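## Task

Toggle the switches at A1, A3, B1, B2, C1 and C2; every switch must be in the correct state at the end. Rows are lettered and columns numbered on the panel, and a switch's lamp glows while the half it is mounted on is pressed down. The switches must stay in their final state without the robot holding them.

## Robot and tools

Robot: two arms, left_arm and right_arm, each with six revolute joints and a parallel gripper. They face each other across a table; left_arm's base is on the +y side. The names do not correspond to image sides.

Scene frame: origin at table centre, +z up, table surface at z = +0.020 m. Result lines give each gripper's end_effector_position (m) and end_effector_quat_wxyz, plus linear (m/s) and angular (rad/s) velocities, all in this frame. The reported point lies midway between the finger pads, roughly 3-4 cm short of the fingertips; it can be inaccurate, especially at long reach. The gripper's fingers extend along its local +x and close along its local y.

execute_actions takes "actions", a list holding zero or one item, and optional "pictures" (boolean, default on; images come from cam_head_left, cam_head_right, cam_left_wrist, cam_right_wrist, each 672x504).
- Empty list: no command, just returns the current state.
- Move: {"rows": [[...]], "steps": n}, n from 1 to 15 (15 if omitted), each step 1/30 s. Up to 15 rows; one row per step, and the final row is reused for remaining steps.
- Wait: {"steps": n} with no rows, n up to 300; it returns once n steps have elapsed since the previous result, counting your reply time.

Each row is one flat list of 14 numbers covering both arms: left_arm's waist, shoulder, elbow, wrist pitch, wrist yaw, wrist roll, gripper opening, then the same seven for right_arm. Always send all 14, even when one arm should stay put (repeat its current angles). The six joint values are absolute target angles in radians, in the same convention as the Joint positions line, not offsets. Ranges per arm: waist -3.054 to 3.054, shoulder 0.000 to 3.142, elbow 0.000 to 2.356, wrist pitch -1.571 to 1.571, wrist yaw -1.571 to 1.571, wrist roll -3.142 to 3.142. A target more than 0.010 rad beyond a limit and farther out than the joint currently is gets the whole call refused (nothing is sent). True limits may differ by up to 0.010 rad; a request beyond the true limit is clipped there and may produce a "joint sent to its limit" line, possibly referring to an earlier, still-running action. Absence of that line does not prove more travel is available.

Gripper opening is an absolute value from -1 to 1: +1 fully open (about 0.088 m between pads), empty fingers close at about -0.80, values below that change nothing. Full close takes at least about 0.5 s. grip_measured reports the actual opening on the same scale; it may be off by about 1 mm and reads narrower while squeezing something hard. To hold an item, command about 0.07 below grip_measured.

Motion limits: each step the joint target is clamped to lie within a fixed lead of the measured angle (0.211 rad for waist, shoulder, elbow; 0.213 wrist pitch; 0.267 wrist yaw; 0.228 wrist roll), and if the targets would move the gripper more than 70 mm, all of that arm's targets are scaled back. Large moves therefore need several calls. Friction may leave joints short of target, especially at long reach, and tiny changes may not happen; check Joint positions after each move. Between calls the arms keep heading to the last row until they settle or a step is HELD.

Result lines: Joint positions / Joint velocities list each arm's six joints (rad, rad/s) then pad gap (m, m/s). HELD marks steps where your row was partly or wholly not sent. "joint command not followed" means the clearance check altered or blocked some joint targets; the rest of the row still applied. Joint torques are raw drive outputs with offsets and noise; External joint torques estimate outside load (includes friction and held weight; may say "no reading"). MOTOR HOT appears from 50 °C; at 95 °C an OVER-TEMPERATURE FAULT holds the arm, and if it does not cool in time the arm goes limp. A TORQUE FAULT (contact load reaching a joint's limit: waist 17, shoulder 21.1, elbow 21, wrist pitch 5.55, wrist yaw 5.53, wrist roll 5.19 N m) freezes that arm for 10 s and drops the rest of the call.

zoom_image: {"camera": one of the four names, "region": [x0, y0, x1, y1]} in pixels of that camera's latest image, origin top-left, at most 504x504. Useful for reading panel labels, lamps and the card.

finished_scene: {"scene": current scene number}. Answering without a tool call ends everything.

Procedure for switches: locate each labelled switch and its lamp in the head cameras, approach above it, press the correct half down with the fingertips (closed gripper works as a probe), then lift clear so nothing is held in place by the robot. Verify lamps before finishing.

Avoid: arms colliding or pushing each other, slamming or pressing hard into the panel or table, knocking things over, and long static loads that heat motors. Smooth, economical motion is preferred.

Each tool is called after "Call:" in YAML: its name, and indented under it one key for each argument.

## Session

Call:
execute_actions:
  actions: []

Scene clock: 0.00 s of 4402.00 s.
left_arm: end_effector_position=(+0.1944, +0.1685, +0.4304) grip_measured=+1.000 end_effector_quat_wxyz=(+0.886, +0.001, -0.007, -0.463) end_effector_velocity=(+0.000, +0.001, -0.004) end_effector_angular_velocity=(+0.006, +0.013, +0.005) | right_arm: end_effector_position=(-0.0319, -0.1804, +0.3783) grip_measured=+0.987 end_effector_quat_wxyz=(+0.528, +0.006, +0.001, +0.849) end_effector_velocity=(+0.000, -0.001, -0.004) end_effector_angular_velocity=(-0.018, -0.002, +0.005)
Joint positions: left_arm=[0.013 0.864 0.654 0.222 0.018 0.009 0.088] | right_arm=[-0.036  0.874  0.663  0.22   0.03   0.007  0.087]
Joint velocities: left_arm=[-0.002 -0.002 -0.007 -0.007 -0.007 -0.007  0.   ] | right_arm=[-0.002 -0.007 -0.002 -0.022 -0.007  0.007 -0.   ]
Joint torques (N m, as the arm reports them, + toward a larger angle): no reading
External joint torques (N m, as the arm's controller estimates them; a push from outside toward a larger angle lowers the number): no reading
Motor temperatures (°C, as the motors report them): left_arm=[22 22 21 21 23 22] | right_arm=[20 22 21 24 21 23]
Heat: left arm: hottest wrist yaw 23 °C (+0.0 °C/min); right arm: hottest wrist pitch 24 °C (+0.0 °C/min).

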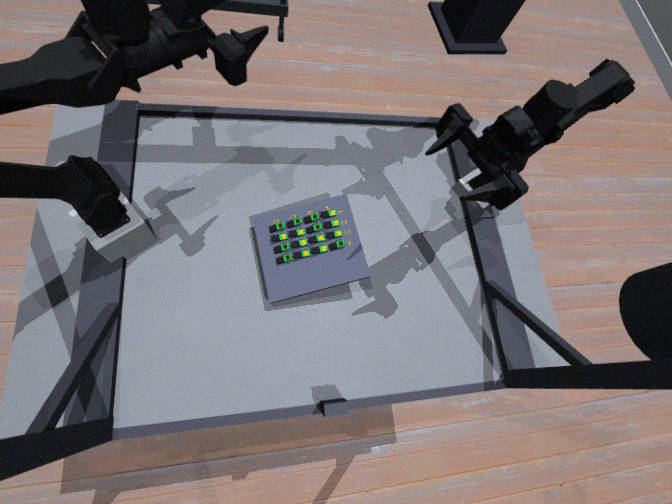

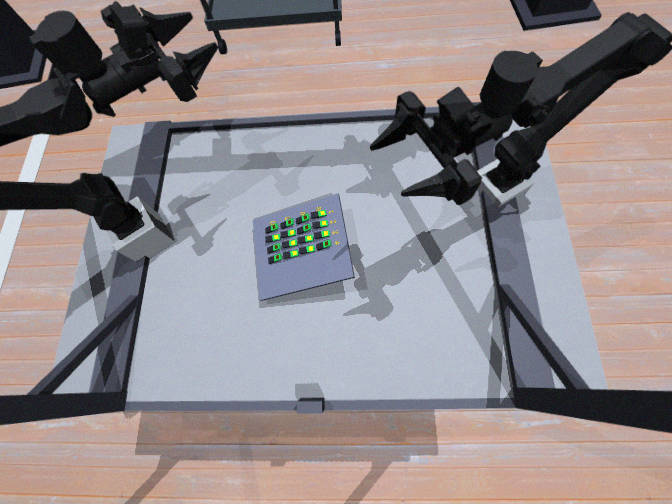

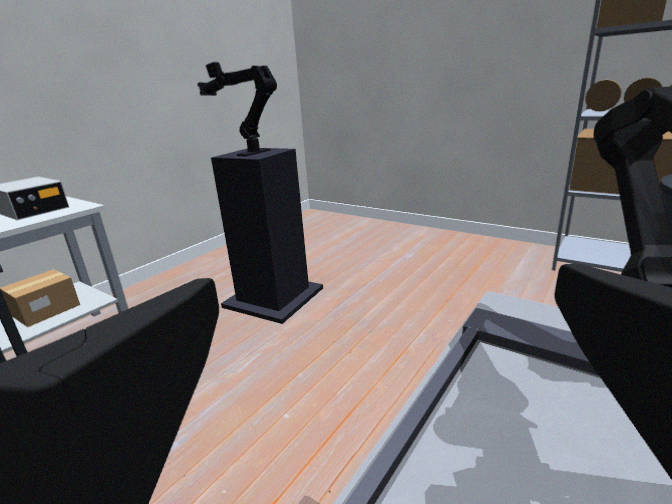

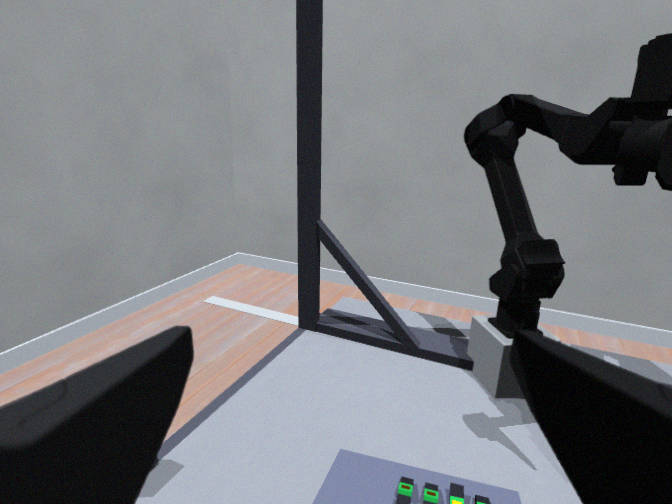

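Call:
zoom_image:
  camera: "cam_head_left"
  region: [240, 185, 380, 305]

Call:
zoom_image:
  camera: "cam_head_right"
  region: [240, 185, 380, 305]

Region (240, 185, 380, 305) of cam_head_left's 672x504 image, scaled by 3.600, with more detail than that image has; it fills the top 432 rows of this view, and the rest is white.

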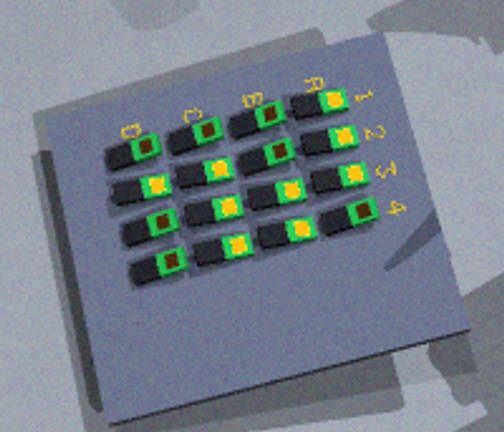

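Region (240, 185, 380, 305) of cam_head_right's 672x504 image, scaled by 3.600, with more detail than that image has; it fills the top 432 rows of this view, and the rest is white.

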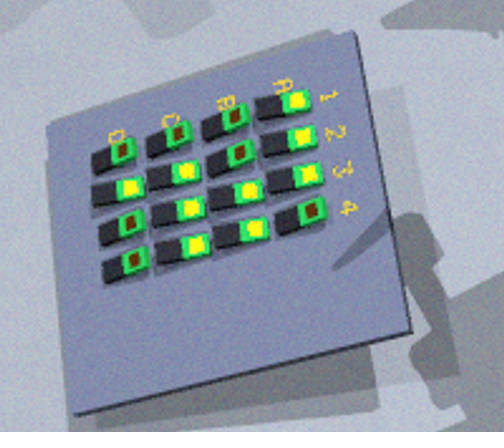

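Call:
execute_actions:
  actions:
    - {"rows":[[0.013,0.864,0.654,0.222,0.018,0.009,-0.8,-0.25,1.2,0.9,-0.3,0,0,-0.8]],"steps":15}
  pictures: false

Call:
execute_actions:
  actions:
    - {"steps":20}
  pictures: false

Call:
execute_actions:
  actions:
    - {"rows":[[0.013,0.864,0.654,0.222,0.018,0.009,-0.8,-0.25,1.6,1.2,-0.6,0,0,-0.8]],"steps":15}
  pictures: false

Call:
execute_actions:
  actions:
    - {"steps":25}

Scene clock: 52.73 s of 4402.00 s.
left_arm: end_effector_position=(+0.1944, +0.1685, +0.4304) grip_measured=-0.668 end_effector_quat_wxyz=(+0.886, +0.001, -0.007, -0.463) end_effector_velocity=(+0.001, +0.001, -0.005) end_effector_angular_velocity=(+0.014, +0.019, +0.010) | right_arm: end_effector_position=(+0.0175, -0.1237, +0.2759) grip_measured=-0.672 end_effector_quat_wxyz=(+0.579, -0.230, +0.174, +0.763) end_effector_velocity=(+0.007, -0.005, +0.001) end_effector_angular_velocity=(-0.064, -0.033, +0.001)
Joint positions: left_arm=[0.013 0.864 0.654 0.222 0.018 0.009 0.006] | right_arm=[-0.246  1.191  0.889 -0.284  0.006  0.003  0.006]
Joint velocities: left_arm=[ 0.002 -0.002 -0.002 -0.022 -0.007 -0.007 -0.124] | right_arm=[-0.017  0.002  0.056 -0.125 -0.007 -0.022 -0.121]
Joint torques (N m, as the arm reports them, + toward a larger angle): left_arm=[-0.06 -2.39  7.99  1.51 -0.01  0.05] | right_arm=[-0.32 -2.71  7.76  1.61 -0.23 -0.11]
External joint torques (N m, as the arm's controller estimates them; a push from outside toward a larger angle lowers the number): left_arm=[-0.07 -0.06  0.59 -0.32 -0.01  0.04] | right_arm=[-0.35  1.52  0.63 -0.05 -0.22 -0.12]
Motor temperatures (°C, as the motors report them): left_arm=[22 22 28 28 23 22] | right_arm=[20 23 28 33 21 23]
Heat: left arm: hottest elbow 28 °C (+5.7 °C/min); right arm: hottest wrist pitch 33 °C (+10.2 °C/min).
Steps of this call (steps 1 to 90: nothing new was sent; then 49.23 s passed at rest; steps 91 to 105: all 15 steps of this action). Readings (joint positions):
91: left_arm=[0.013 0.864 0.654 0.222 0.018 0.009] | right_arm=[-0.046 0.890 0.677 0.198 0.020 0.007]
92: left_arm=[0.013 0.864 0.654 0.222 0.018 0.009] | right_arm=[-0.088 0.925 0.723 0.138 0.010 0.006]
94: left_arm=[0.013 0.864 0.654 0.222 0.018 0.009] | right_arm=[-0.176 1.032 0.823 0.047 0.010 0.005]
98: left_arm=[0.013 0.864 0.654 0.222 0.018 0.009] | right_arm=[-0.237 1.156 0.883 -0.165 0.010 0.004]
105: the state above

Scene clock: 53.40 s of 4402.00 s.
left_arm: end_effector_position=(+0.1944, +0.1685, +0.4304) grip_measured=-0.784 end_effector_quat_wxyz=(+0.886, +0.001, -0.007, -0.463) end_effector_velocity=(-0.002, -0.001, +0.001) end_effector_angular_velocity=(-0.010, +0.002, -0.010) | right_arm: end_effector_position=(+0.0182, -0.1249, +0.2743) grip_measured=-0.797 end_effector_quat_wxyz=(+0.578, -0.234, +0.177, +0.761) end_effector_velocity=(+0.000, -0.001, +0.001) end_effector_angular_velocity=(+0.011, -0.012, +0.016)
Joint positions: left_arm=[0.013 0.864 0.654 0.222 0.018 0.009 0.001] | right_arm=[-0.247  1.191  0.891 -0.297  0.006  0.003  0.   ]
Joint velocities: left_arm=[-0.002 -0.002 -0.002  0.007  0.007 -0.007 -0.   ] | right_arm=[-0.002 -0.007 -0.007  0.007 -0.007 -0.022  0.   ]
Joint torques (N m, as the arm reports them, + toward a larger angle): left_arm=[-0.07 -2.41  7.93  1.49 -0.02  0.04] | right_arm=[-0.24 -2.5   8.03  1.7  -0.18 -0.11]
External joint torques (N m, as the arm's controller estimates them; a push from outside toward a larger angle lowers the number): left_arm=[-0.07 -0.06  0.5  -0.35 -0.02  0.03] | right_arm=[-0.22  1.93  0.73 -0.02 -0.18 -0.12]
Motor temperatures (°C, as the motors report them): left_arm=[22 22 28 28 23 22] | right_arm=[20 23 28 33 21 23]
Heat: left arm: hottest elbow 28 °C (+5.6 °C/min); right arm: hottest wrist pitch 33 °C (+10.1 °C/min).
Steps of this call (steps 1 to 20: the robot went on to your last target). Readings (joint positions):
1: left_arm=[0.013 0.864 0.654 0.222 0.018 0.009] | right_arm=[-0.246 1.191 0.891 -0.288 0.006 0.003]
2: left_arm=[0.013 0.864 0.654 0.222 0.018 0.009] | right_arm=[-0.246 1.191 0.891 -0.291 0.006 0.003]
4: left_arm=[0.013 0.864 0.654 0.222 0.018 0.009] | right_arm=[-0.246 1.191 0.891 -0.294 0.006 0.003]
8: left_arm=[0.013 0.864 0.654 0.222 0.018 0.009] | right_arm=[-0.247 1.191 0.891 -0.296 0.006 0.003]
20: the state above

Scene clock: 53.90 s of 4402.00 s.
left_arm: end_effector_position=(+0.1944, +0.1685, +0.4304) grip_measured=-0.784 end_effector_quat_wxyz=(+0.886, +0.001, -0.007, -0.463) end_effector_velocity=(-0.002, -0.001, -0.002) end_effector_angular_velocity=(-0.007, +0.022, -0.010) | right_arm: end_effector_position=(+0.0079, -0.0890, +0.2073) grip_measured=-0.797 end_effector_quat_wxyz=(+0.531, -0.381, +0.287, +0.700) end_effector_velocity=(-0.009, +0.022, +0.039) end_effector_angular_velocity=(+0.096, +0.026, +0.040)
Joint positions: left_arm=[0.013 0.864 0.654 0.222 0.018 0.009 0.001] | right_arm=[-0.247  1.586  1.185 -0.595  0.005  0.003  0.   ]
Joint velocities: left_arm=[-0.002 -0.002 -0.002 -0.007  0.007 -0.022 -0.   ] | right_arm=[-0.002  0.002  0.11  -0.007 -0.022 -0.037  0.   ]
Joint torques (N m, as the arm reports them, + toward a larger angle): left_arm=[-0.08 -2.47  7.93  1.51 -0.04  0.05] | right_arm=[-0.24 -4.45  7.41  1.25 -0.19 -0.11]
External joint torques (N m, as the arm's controller estimates them; a push from outside toward a larger angle lowers the number): left_arm=[-0.07 -0.16  0.56 -0.31 -0.04  0.04] | right_arm=[-0.29  2.51  0.61 -0.07 -0.18 -0.11]
Motor temperatures (°C, as the motors report them): left_arm=[22 22 28 28 23 22] | right_arm=[20 23 28 33 21 23]
Heat: left arm: hottest elbow 28 °C (+5.6 °C/min); right arm: hottest wrist pitch 33 °C (+10.0 °C/min).
Steps of this call (steps 1 to 15: all 15 steps of this action). Readings (joint positions):
1: left_arm=[0.013 0.864 0.654 0.222 0.018 0.009] | right_arm=[-0.247 1.210 0.910 -0.328 0.005 0.003]
2: left_arm=[0.013 0.864 0.654 0.222 0.018 0.009] | right_arm=[-0.247 1.250 0.963 -0.398 0.005 0.003]
4: left_arm=[0.013 0.864 0.654 0.222 0.018 0.009] | right_arm=[-0.247 1.358 1.074 -0.480 0.005 0.003]
8: left_arm=[0.013 0.864 0.654 0.222 0.018 0.009] | right_arm=[-0.247 1.523 1.176 -0.563 0.005 0.003]
15: the state above

Scene clock: 54.73 s of 4402.00 s.
left_arm: end_effector_position=(+0.1944, +0.1685, +0.4304) grip_measured=-0.784 end_effector_quat_wxyz=(+0.886, +0.001, -0.007, -0.463) end_effector_velocity=(+0.001, -0.000, -0.003) end_effector_angular_velocity=(+0.006, +0.013, +0.005) | right_arm: end_effector_position=(+0.0075, -0.0877, +0.2099) grip_measured=-0.797 end_effector_quat_wxyz=(+0.532, -0.379, +0.286, +0.701) end_effector_velocity=(+0.002, +0.001, +0.001) end_effector_angular_velocity=(+0.010, -0.008, -0.000)
Joint positions: left_arm=[0.013 0.864 0.654 0.222 0.018 0.009 0.001] | right_arm=[-0.247  1.586  1.193 -0.597  0.005  0.003  0.   ]
Joint velocities: left_arm=[-0.002  0.002 -0.002 -0.007 -0.007 -0.007 -0.   ] | right_arm=[-0.002 -0.002 -0.002  0.007  0.007 -0.007  0.   ]
Joint torques (N m, as the arm reports them, + toward a larger angle): left_arm=[-0.01 -2.42  7.93  1.5  -0.03  0.04] | right_arm=[-0.25 -4.21  7.36  1.28 -0.19 -0.11]
External joint torques (N m, as the arm's controller estimates them; a push from outside toward a larger angle lowers the number): left_arm=[ 0.   -0.11  0.51 -0.34 -0.04  0.03] | right_arm=[-0.24  2.73  0.52 -0.04 -0.19 -0.12]
Motor temperatures (°C, as the motors report them): left_arm=[22 22 28 29 23 22] | right_arm=[20 23 28 33 21 23]
Heat: left arm: hottest wrist pitch 29 °C (+6.6 °C/min); right arm: hottest wrist pitch 33 °C (+9.9 °C/min).
Steps of this call (steps 1 to 15: the robot went on to your last target; steps 16 to 25: nothing new was sent). Readings (joint positions):
1: left_arm=[0.013 0.864 0.654 0.222 0.018 0.009] | right_arm=[-0.247 1.586 1.189 -0.595 0.005 0.003]
2: left_arm=[0.013 0.864 0.654 0.222 0.018 0.009] | right_arm=[-0.247 1.586 1.192 -0.595 0.005 0.003]
4: left_arm=[0.013 0.864 0.654 0.222 0.018 0.009] | right_arm=[-0.247 1.586 1.193 -0.596 0.005 0.003]
8: left_arm=[0.013 0.864 0.654 0.222 0.018 0.009] | right_arm=[-0.247 1.586 1.193 -0.597 0.005 0.003]
25: the state above
All arms were judged still, so your last target was given up. Only a new action makes them travel on or press farther. Fingers that are still opening or closing keep moving.

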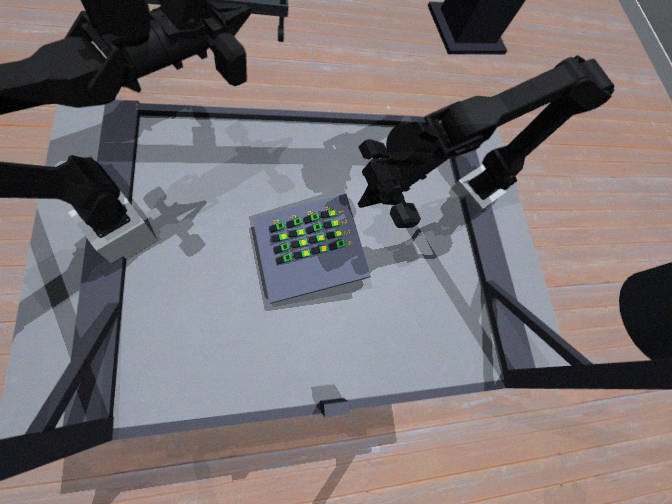

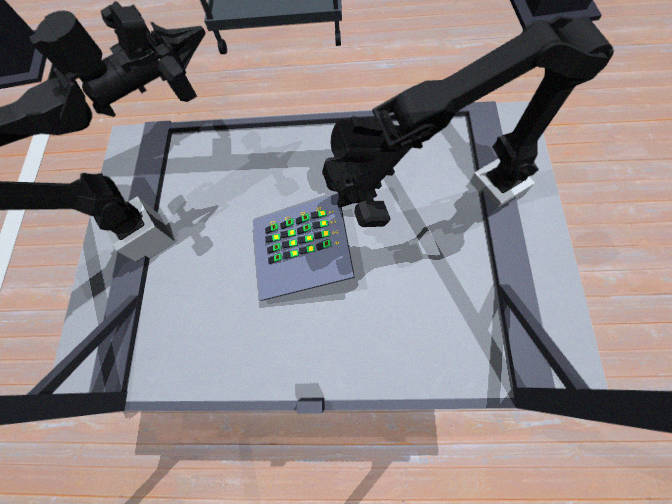

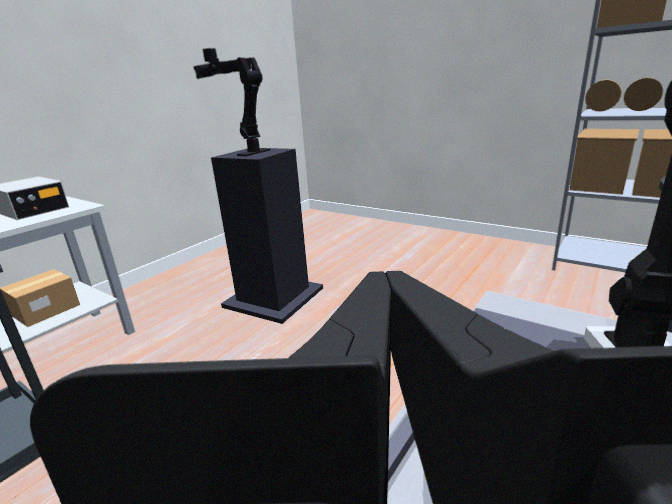

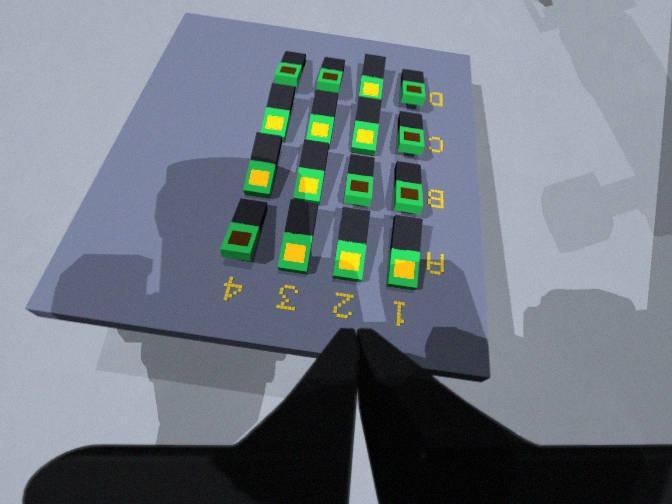

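Call:
execute_actions:
  actions:
    - {"rows":[[0.013,0.864,0.654,0.222,0.018,0.009,-0.8,-0.25,1.8,1.36,-0.665,0,0,-0.8]],"steps":15}
  pictures: false

Call:
execute_actions:
  actions:
    - {"steps":10}

Scene clock: 96.60 s of 4402.00 s.
left_arm: end_effector_position=(+0.1944, +0.1685, +0.4304) grip_measured=-0.784 end_effector_quat_wxyz=(+0.886, +0.001, -0.007, -0.463) end_effector_velocity=(-0.001, +0.000, +0.003) end_effector_angular_velocity=(-0.022, +0.011, -0.005) | right_arm: end_effector_position=(-0.0008, -0.0579, +0.1828) grip_measured=-0.797 end_effector_quat_wxyz=(+0.517, -0.415, +0.313, +0.680) end_effector_velocity=(+0.001, +0.003, +0.006) end_effector_angular_velocity=(+0.014, -0.006, +0.001)
Joint positions: left_arm=[0.013 0.864 0.654 0.222 0.018 0.009 0.001] | right_arm=[-0.247  1.785  1.353 -0.662  0.005  0.002  0.   ]
Joint velocities: left_arm=[ 0.002 -0.002  0.002  0.007  0.007 -0.022 -0.   ] | right_arm=[-0.002 -0.002  0.017 -0.007  0.007 -0.007  0.   ]
Joint torques (N m, as the arm reports them, + toward a larger angle): left_arm=[-0.08 -2.41  7.95  1.49 -0.03  0.03] | right_arm=[-0.27 -5.32  6.98  1.05 -0.19 -0.1 ]
External joint torques (N m, as the arm's controller estimates them; a push from outside toward a larger angle lowers the number): left_arm=[-0.1  -0.03  0.49 -0.36 -0.03  0.03] | right_arm=[-0.26  2.72  0.55 -0.03 -0.19 -0.11]
Motor temperatures (°C, as the motors report them): left_arm=[22 23 30 31 23 22] | right_arm=[20 25 30 30 21 23]
Heat: left arm: hottest wrist pitch 31 °C (+4.0 °C/min); right arm: hottest elbow 30 °C (-1.0 °C/min).
Steps of this call (steps 1 to 90: nothing new was sent; then 38.37 s passed at rest; steps 91 to 105: all 15 steps of this action). Readings (joint positions):
91: left_arm=[0.013 0.864 0.654 0.222 0.018 0.009] | right_arm=[-0.247 1.609 1.210 -0.618 0.005 0.002]
92: left_arm=[0.013 0.864 0.654 0.222 0.018 0.009] | right_arm=[-0.247 1.645 1.252 -0.637 0.005 0.002]
94: left_arm=[0.013 0.864 0.654 0.222 0.018 0.009] | right_arm=[-0.247 1.723 1.319 -0.630 0.005 0.002]
98: left_arm=[0.013 0.864 0.654 0.222 0.018 0.009] | right_arm=[-0.247 1.778 1.335 -0.661 0.005 0.002]
105: the state above

Scene clock: 96.93 s of 4402.00 s.
left_arm: end_effector_position=(+0.1944, +0.1685, +0.4304) grip_measured=-0.784 end_effector_quat_wxyz=(+0.886, +0.001, -0.007, -0.463) end_effector_velocity=(+0.001, +0.002, +0.000) end_effector_angular_velocity=(+0.006, -0.005, +0.010) | right_arm: end_effector_position=(-0.0008, -0.0580, +0.1828) grip_measured=-0.797 end_effector_quat_wxyz=(+0.517, -0.415, +0.313, +0.680) end_effector_velocity=(+0.000, -0.002, -0.001) end_effector_angular_velocity=(-0.006, -0.005, +0.020)
Joint positions: left_arm=[0.013 0.864 0.654 0.222 0.018 0.009 0.001] | right_arm=[-0.247  1.785  1.354 -0.663  0.005  0.002  0.   ]
Joint velocities: left_arm=[ 0.002 -0.002  0.002 -0.007 -0.007  0.007  0.   ] | right_arm=[-0.002 -0.002 -0.002 -0.007 -0.007 -0.022  0.   ]
Joint torques (N m, as the arm reports them, + toward a larger angle): left_arm=[-0.03 -2.4   7.94  1.5  -0.03  0.04] | right_arm=[-0.27 -5.22  7.11  1.12 -0.18 -0.1 ]
External joint torques (N m, as the arm's controller estimates them; a push from outside toward a larger angle lowers the number): left_arm=[-0.05 -0.01  0.43 -0.37 -0.03  0.03] | right_arm=[-0.28  3.15  0.4  -0.05 -0.18 -0.11]
Motor temperatures (°C, as the motors report them): left_arm=[22 23 30 31 23 22] | right_arm=[20 25 30 30 21 23]
Heat: left arm: hottest wrist pitch 31 °C (+4.0 °C/min); right arm: hottest elbow 30 °C (-1.0 °C/min).
Steps of this call (steps 1 to 10: the robot went on to your last target). Readings (joint positions):
1: left_arm=[0.013 0.864 0.654 0.222 0.018 0.009] | right_arm=[-0.247 1.785 1.354 -0.662 0.005 0.002]
2: left_arm=[0.013 0.864 0.654 0.222 0.018 0.009] | right_arm=[-0.247 1.785 1.354 -0.662 0.005 0.002]
4: left_arm=[0.013 0.864 0.654 0.222 0.018 0.009] | right_arm=[-0.247 1.785 1.354 -0.663 0.005 0.002]
8: left_arm=[0.013 0.864 0.654 0.222 0.018 0.009] | right_arm=[-0.247 1.785 1.354 -0.663 0.005 0.002]
10: the state above

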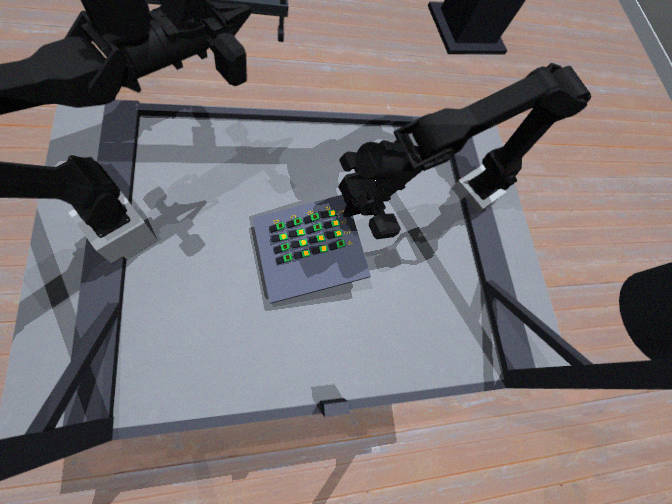

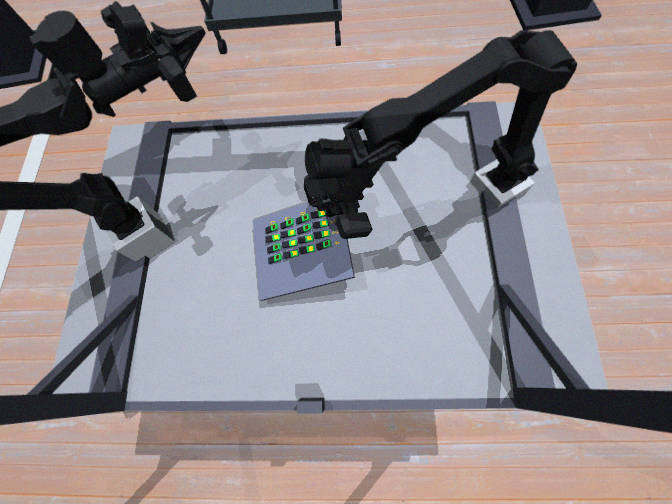

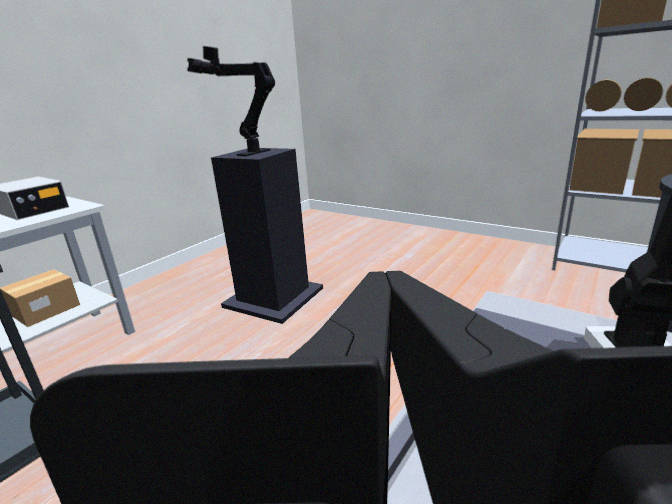

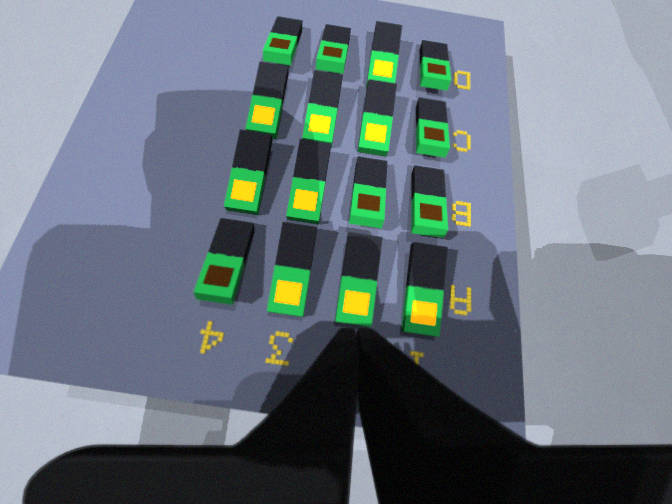

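Call:
execute_actions:
  actions:
    - {"rows":[[0.013,0.864,0.654,0.222,0.018,0.009,-0.8,-0.25,1.8,1.45,-0.7,0,0,-0.8],[0.013,0.864,0.654,0.222,0.018,0.009,-0.8,-0.27,1.82,1.48,-0.72,0,0,-0.8],[0.013,0.864,0.654,0.222,0.018,0.009,-0.8,-0.314,1.884,1.517,-0.737,0,0,-0.8]],"steps":15}

Scene clock: 116.70 s of 4402.00 s.
left_arm: end_effector_position=(+0.1944, +0.1685, +0.4304) grip_measured=-0.784 end_effector_quat_wxyz=(+0.886, +0.001, -0.007, -0.463) end_effector_velocity=(-0.000, +0.001, -0.002) end_effector_angular_velocity=(+0.002, +0.010, +0.005) | right_arm: end_effector_position=(+0.0220, -0.0283, +0.1942) grip_measured=-0.797 end_effector_quat_wxyz=(+0.538, -0.405, +0.328, +0.663) end_effector_velocity=(-0.002, -0.000, +0.005) end_effector_angular_velocity=(+0.005, +0.011, +0.027)
Joint positions: left_arm=[0.013 0.864 0.654 0.222 0.018 0.009 0.001] | right_arm=[-0.316  1.868  1.506 -0.735  0.001  0.002  0.   ]
Joint velocities: left_arm=[-0.002 -0.002 -0.002 -0.007 -0.007 -0.007 -0.   ] | right_arm=[-0.002 -0.007  0.007 -0.007 -0.022 -0.022  0.   ]
Joint torques (N m, as the arm reports them, + toward a larger angle): left_arm=[-0.05 -2.36  7.97  1.51 -0.02  0.05] | right_arm=[ 0.14 -5.78  7.61  1.13 -0.04 -0.09]
External joint torques (N m, as the arm's controller estimates them; a push from outside toward a larger angle lowers the number): left_arm=[-0.04 -0.04  0.56 -0.32 -0.02  0.04] | right_arm=[ 0.15  3.51  0.74 -0.05 -0.03 -0.1 ]
Motor temperatures (°C, as the motors report them): left_arm=[22 23 31 32 23 22] | right_arm=[20 27 30 29 21 23]
Heat: left arm: hottest wrist pitch 32 °C (+3.0 °C/min); right arm: hottest elbow 30 °C (-2.0 °C/min).
Steps of this call (steps 1 to 15: the robot went on to your last target; steps 16 to 90: nothing new was sent; then 16.27 s passed at rest; steps 91 to 105: all 15 steps of this action). Readings (joint positions):
91: left_arm=[0.013 0.864 0.654 0.222 0.018 0.009] | right_arm=[-0.247 1.785 1.361 -0.670 0.005 0.002]
92: left_arm=[0.013 0.864 0.654 0.222 0.018 0.009] | right_arm=[-0.248 1.791 1.380 -0.689 0.004 0.002]
94: left_arm=[0.013 0.864 0.654 0.222 0.018 0.009] | right_arm=[-0.261 1.820 1.440 -0.706 0.001 0.002]
98: left_arm=[0.013 0.864 0.654 0.222 0.018 0.009] | right_arm=[-0.308 1.852 1.502 -0.725 0.001 0.002]
105: the state above

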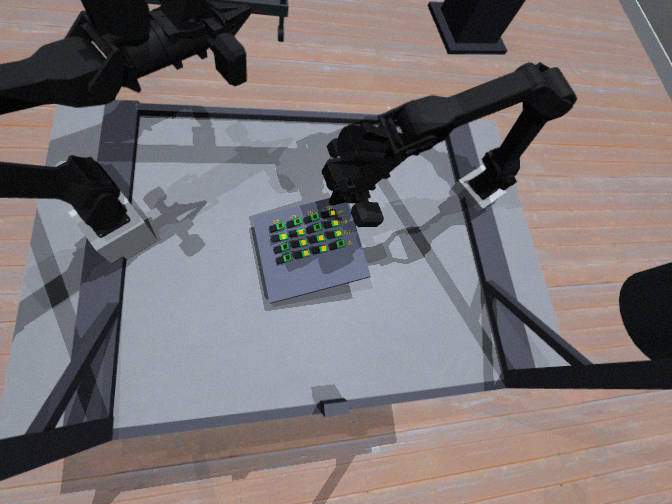

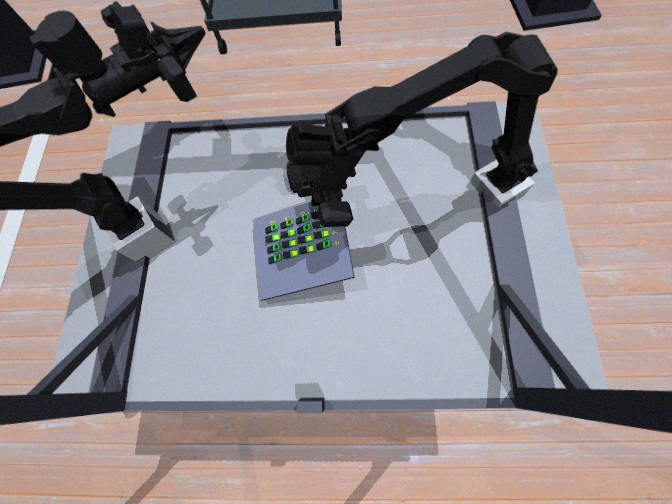

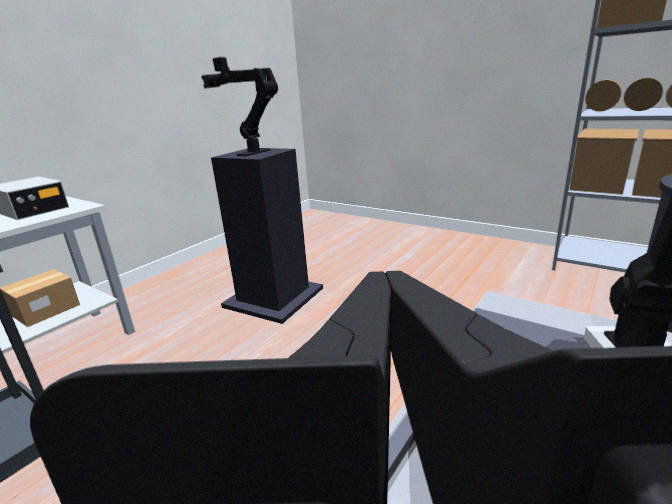

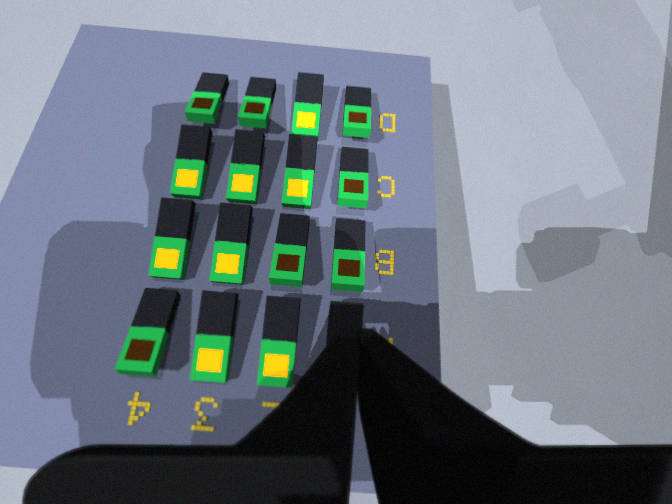

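Call:
execute_actions:
  actions:
    - {"rows":[[0.013,0.864,0.654,0.222,0.018,0.009,-0.8,-0.305,1.9,1.49,-0.7,0,0,-0.8],[0.013,0.864,0.654,0.222,0.018,0.009,-0.8,-0.305,1.908,1.454,-0.662,0,0,-0.8]],"steps":15}

Scene clock: 128.73 s of 4402.00 s.
left_arm: end_effector_position=(+0.1944, +0.1685, +0.4304) grip_measured=-0.784 end_effector_quat_wxyz=(+0.886, +0.001, -0.007, -0.463) end_effector_velocity=(-0.001, -0.000, +0.000) end_effector_angular_velocity=(+0.006, -0.005, +0.000) | right_arm: end_effector_position=(+0.0173, -0.0244, +0.1757) grip_measured=-0.797 end_effector_quat_wxyz=(+0.536, -0.405, +0.326, +0.666) end_effector_velocity=(+0.000, -0.002, -0.001) end_effector_angular_velocity=(-0.008, +0.001, +0.007)
Joint positions: left_arm=[0.013 0.864 0.654 0.222 0.018 0.009 0.001] | right_arm=[-0.307  1.894  1.465 -0.663  0.001  0.002  0.   ]
Joint velocities: left_arm=[-0.007 -0.002  0.002 -0.007 -0.007  0.007 -0.   ] | right_arm=[-0.002 -0.002 -0.002 -0.007 -0.007 -0.007  0.   ]
Joint torques (N m, as the arm reports them, + toward a larger angle): left_arm=[-0.07 -2.41  7.93  1.51 -0.01  0.04] | right_arm=[ 0.18 -6.3   5.43  1.31 -0.05 -0.08]
External joint torques (N m, as the arm's controller estimates them; a push from outside toward a larger angle lowers the number): left_arm=[-0.07 -0.04  0.46 -0.35 -0.01  0.03] | right_arm=[ 0.17  2.83 -1.21  0.15 -0.04 -0.09]
Motor temperatures (°C, as the motors report them): left_arm=[22 23 31 32 23 22] | right_arm=[20 28 30 29 21 23]
Heat: left arm: hottest wrist pitch 32 °C (+2.0 °C/min); right arm: hottest elbow 30 °C (-1.0 °C/min).
Steps of this call (steps 1 to 15: the robot went on to your last target; steps 16 to 90: nothing new was sent; then 8.53 s passed at rest; steps 91 to 105: all 15 steps of this action). Readings (joint positions):
91: left_arm=[0.013 0.864 0.654 0.222 0.018 0.009] | right_arm=[-0.316 1.869 1.509 -0.733 0.001 0.002]
92: left_arm=[0.013 0.864 0.654 0.222 0.018 0.009] | right_arm=[-0.315 1.872 1.506 -0.718 0.001 0.002]
94: left_arm=[0.013 0.864 0.654 0.222 0.018 0.009] | right_arm=[-0.312 1.877 1.493 -0.686 0.001 0.002]
98: left_arm=[0.013 0.864 0.654 0.222 0.018 0.009] | right_arm=[-0.307 1.892 1.470 -0.672 0.001 0.002]
105: the state above

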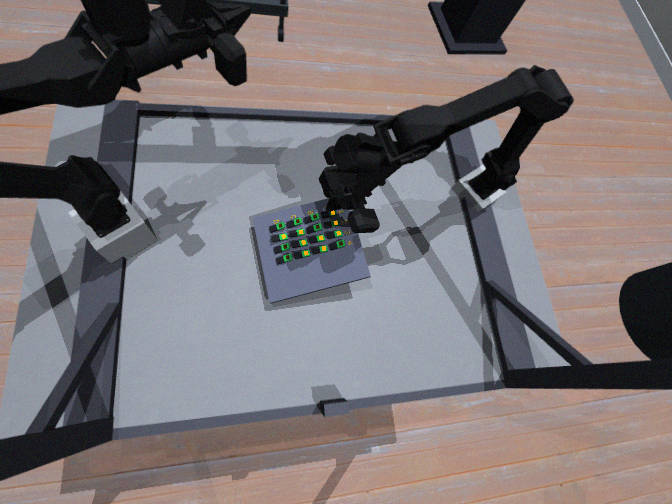

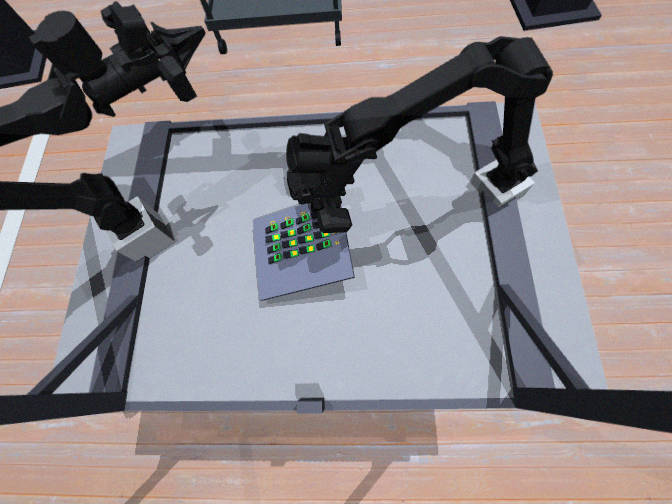

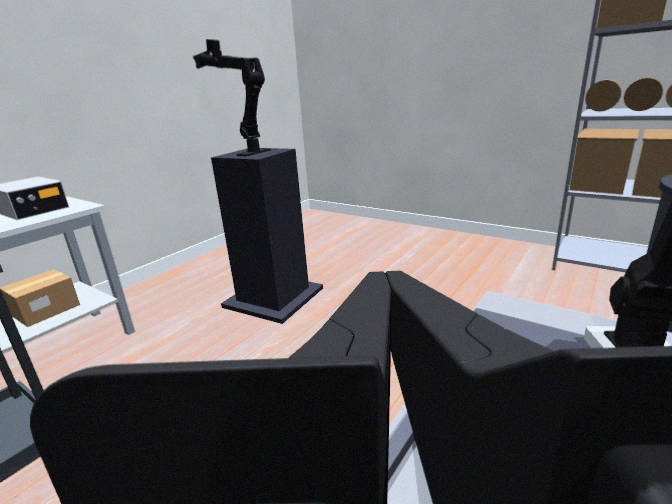

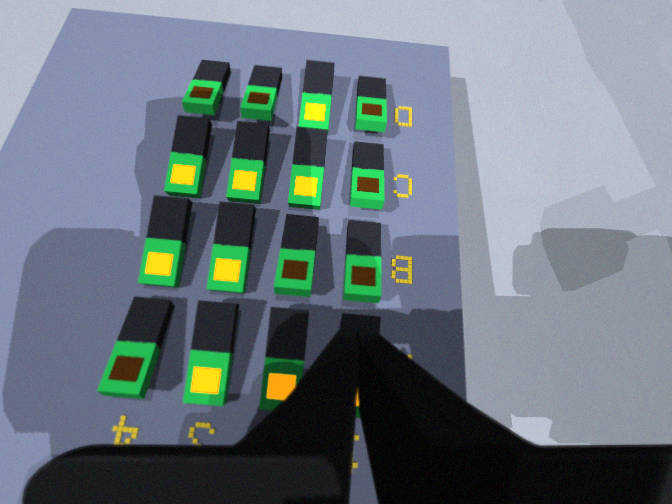

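Call:
execute_actions:
  actions:
    - {"rows":[[0.013,0.864,0.654,0.222,0.018,0.009,-0.8,-0.305,1.912,1.44,-0.65,0,0,-0.8],[0.013,0.864,0.654,0.222,0.018,0.009,-0.8,-0.305,1.915,1.43,-0.64,0,0,-0.8],[0.013,0.864,0.654,0.222,0.018,0.009,-0.8,-0.305,1.921,1.411,-0.622,0,0,-0.8]],"steps":15}

Scene clock: 135.10 s of 4402.00 s.
left_arm: end_effector_position=(+0.1944, +0.1685, +0.4304) grip_measured=-0.784 end_effector_quat_wxyz=(+0.886, +0.001, -0.007, -0.463) end_effector_velocity=(-0.002, -0.001, -0.004) end_effector_angular_velocity=(+0.006, +0.013, -0.010) | right_arm: end_effector_position=(+0.0179, -0.0271, +0.1598) grip_measured=-0.797 end_effector_quat_wxyz=(+0.533, -0.410, +0.329, +0.663) end_effector_velocity=(-0.002, -0.002, -0.001) end_effector_angular_velocity=(-0.009, +0.008, +0.027)
Joint positions: left_arm=[0.013 0.864 0.654 0.222 0.018 0.009 0.001] | right_arm=[-0.307  1.907  1.422 -0.623  0.001  0.002  0.   ]
Joint velocities: left_arm=[-0.002 -0.002 -0.007 -0.007  0.007 -0.007  0.   ] | right_arm=[-0.002 -0.002 -0.002 -0.007 -0.022 -0.022  0.   ]
Joint torques (N m, as the arm reports them, + toward a larger angle): left_arm=[-0.04 -2.41  7.94  1.5  -0.01  0.03] | right_arm=[ 0.19 -6.24  5.4   1.3  -0.05 -0.08]
External joint torques (N m, as the arm's controller estimates them; a push from outside toward a larger angle lowers the number): left_arm=[-0.02 -0.09  0.58 -0.32 -0.02  0.02] | right_arm=[ 0.16  2.9  -1.16  0.17 -0.03 -0.09]
Motor temperatures (°C, as the motors report them): left_arm=[22 23 31 32 23 22] | right_arm=[20 28 30 29 21 23]
Heat: left arm: hottest wrist pitch 32 °C (+2.0 °C/min); right arm: hottest elbow 30 °C (-1.0 °C/min).
Steps of this call (steps 1 to 15: the robot went on to your last target; steps 16 to 90: nothing new was sent; then 2.87 s passed at rest; steps 91 to 105: all 15 steps of this action). Readings (joint positions):
91: left_arm=[0.013 0.864 0.654 0.222 0.018 0.009] | right_arm=[-0.307 1.894 1.464 -0.661 0.001 0.002]
92: left_arm=[0.013 0.864 0.654 0.222 0.018 0.009] | right_arm=[-0.307 1.894 1.460 -0.656 0.001 0.002]
94: left_arm=[0.013 0.864 0.654 0.222 0.018 0.009] | right_arm=[-0.307 1.895 1.447 -0.639 0.001 0.002]
98: left_arm=[0.013 0.864 0.654 0.222 0.018 0.009] | right_arm=[-0.307 1.904 1.427 -0.629 0.001 0.002]
105: the state above

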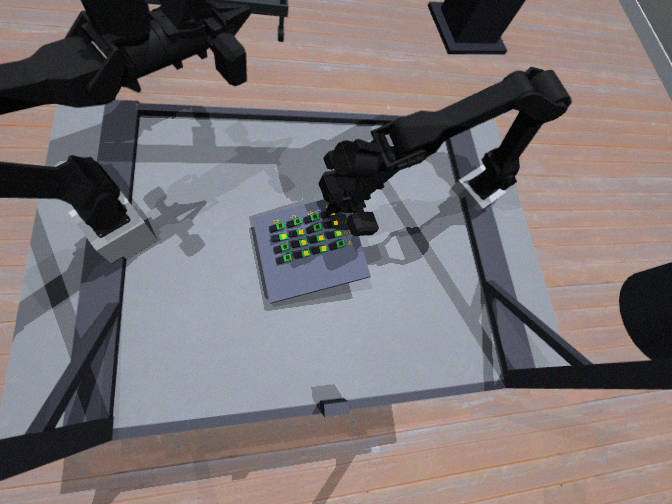

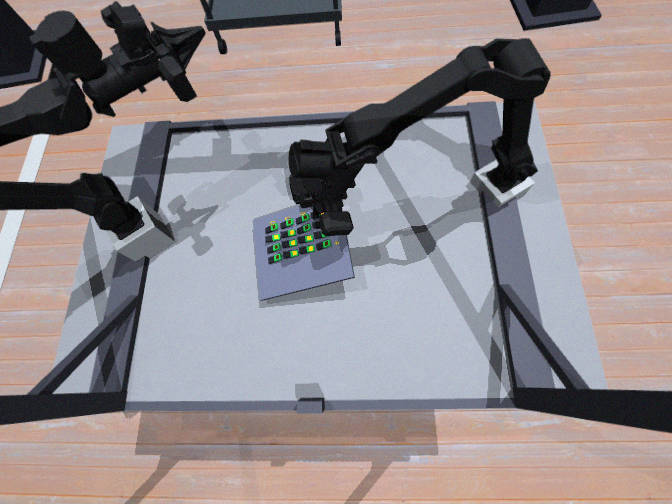

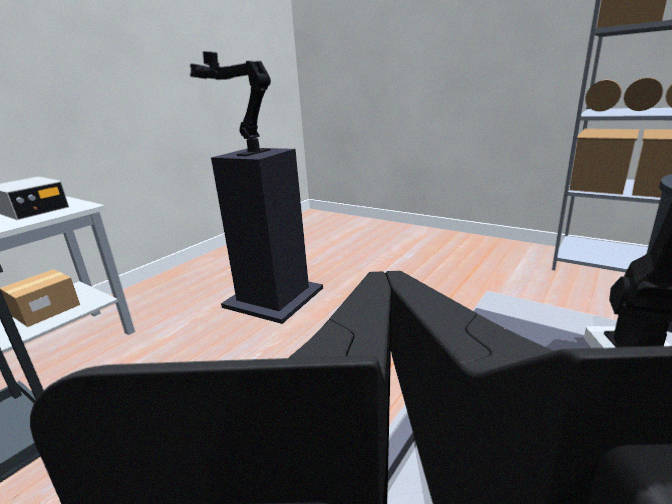

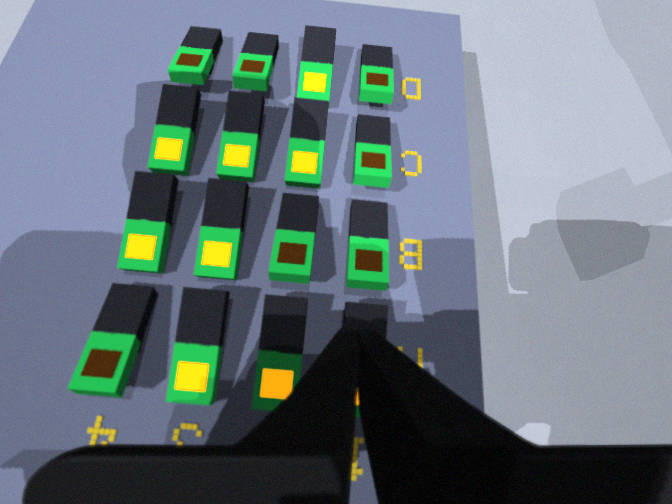

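Call:
execute_actions:
  actions:
    - {"rows":[[0.013,0.864,0.654,0.222,0.018,0.009,-0.8,-0.312,1.93,1.411,-0.6,0,0,-0.8],[0.013,0.864,0.654,0.222,0.018,0.009,-0.8,-0.312,1.935,1.405,-0.59,0,0,-0.8],[0.013,0.864,0.654,0.222,0.018,0.009,-0.8,-0.312,1.94,1.394,-0.583,0,0,-0.8]],"steps":15}

Scene clock: 143.43 s of 4402.00 s.
left_arm: end_effector_position=(+0.1944, +0.1685, +0.4304) grip_measured=-0.784 end_effector_quat_wxyz=(+0.886, +0.001, -0.007, -0.463) end_effector_velocity=(+0.002, +0.001, -0.003) end_effector_angular_velocity=(-0.011, +0.037, +0.009) | right_arm: end_effector_position=(+0.0179, -0.0242, +0.1499) grip_measured=-0.797 end_effector_quat_wxyz=(+0.534, -0.408, +0.329, +0.663) end_effector_velocity=(-0.002, -0.002, -0.000) end_effector_angular_velocity=(-0.009, +0.008, +0.027)
Joint positions: left_arm=[0.013 0.864 0.654 0.222 0.018 0.009 0.001] | right_arm=[-0.309  1.925  1.405 -0.584  0.001  0.002  0.   ]
Joint velocities: left_arm=[ 0.002  0.002 -0.002 -0.007 -0.007 -0.037 -0.   ] | right_arm=[-0.002 -0.002 -0.002 -0.007 -0.022 -0.022  0.   ]
Joint torques (N m, as the arm reports them, + toward a larger angle): left_arm=[-0.1  -2.44  7.97  1.5  -0.02  0.05] | right_arm=[-0.25 -6.04  5.29  1.31 -0.05 -0.08]
External joint torques (N m, as the arm's controller estimates them; a push from outside toward a larger angle lowers the number): left_arm=[-0.09 -0.16  0.58 -0.33 -0.02  0.04] | right_arm=[-0.26  3.17 -1.2   0.18 -0.03 -0.09]
Motor temperatures (°C, as the motors report them): left_arm=[22 23 31 32 23 22] | right_arm=[20 29 29 29 21 23]
Heat: left arm: hottest wrist pitch 32 °C (+2.0 °C/min); right arm: hottest shoulder 29 °C (-1.0 °C/min).
Steps of this call (steps 1 to 15: the robot went on to your last target; steps 16 to 90: nothing new was sent; then 4.83 s passed at rest; steps 91 to 105: all 15 steps of this action). Readings (joint positions):
91: left_arm=[0.013 0.864 0.654 0.222 0.018 0.009] | right_arm=[-0.307 1.907 1.422 -0.621 0.001 0.002]
92: left_arm=[0.013 0.864 0.654 0.222 0.018 0.009] | right_arm=[-0.307 1.909 1.422 -0.614 0.001 0.002]
94: left_arm=[0.013 0.864 0.654 0.222 0.018 0.009] | right_arm=[-0.307 1.913 1.418 -0.596 0.001 0.002]
98: left_arm=[0.013 0.864 0.654 0.222 0.018 0.009] | right_arm=[-0.308 1.922 1.408 -0.589 0.001 0.002]
105: the state above

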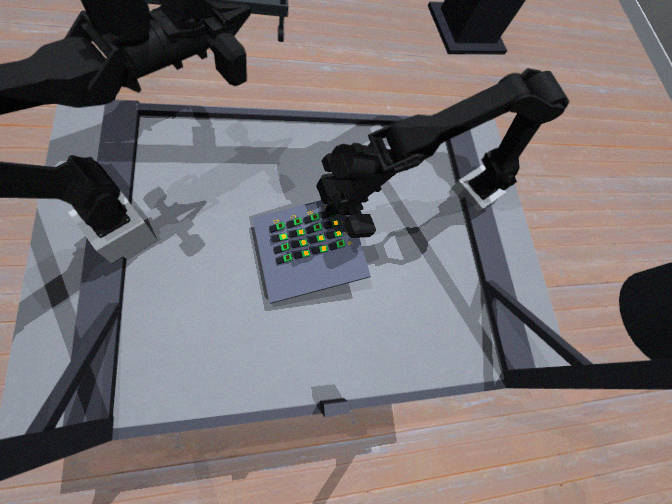

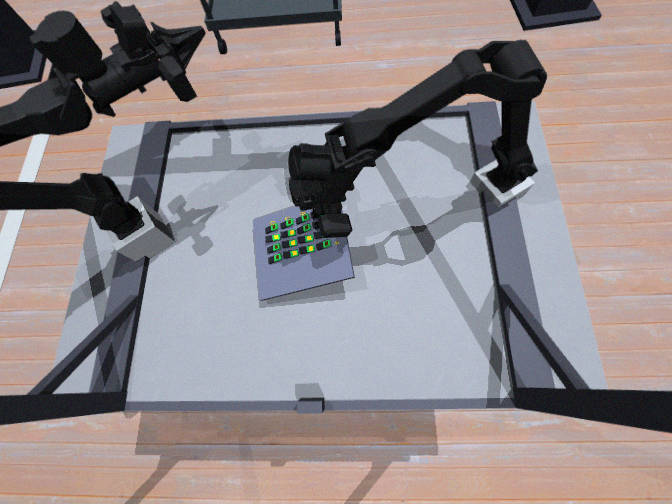

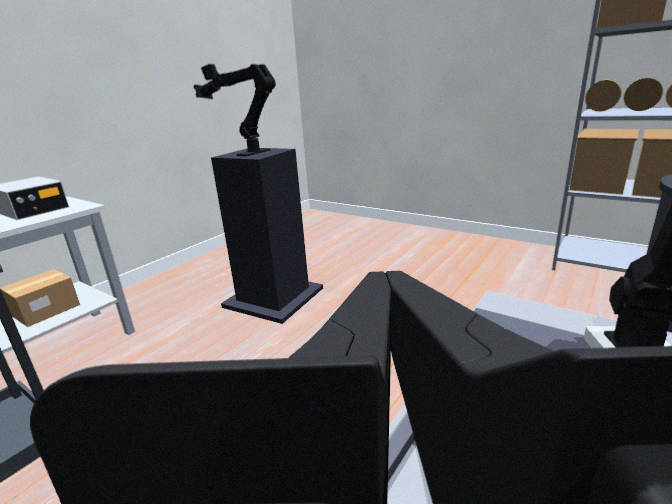

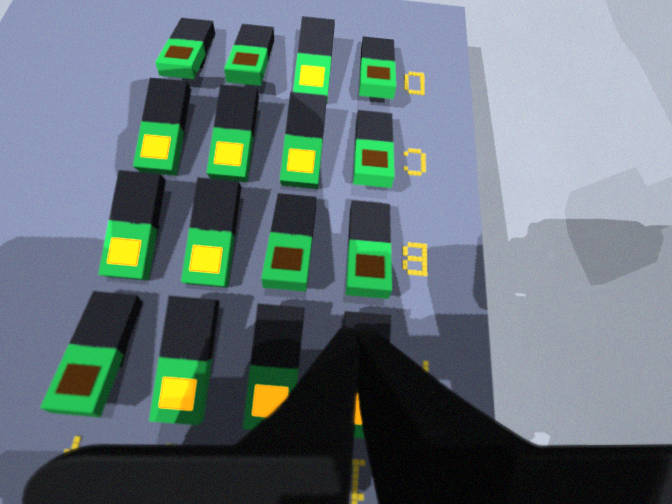

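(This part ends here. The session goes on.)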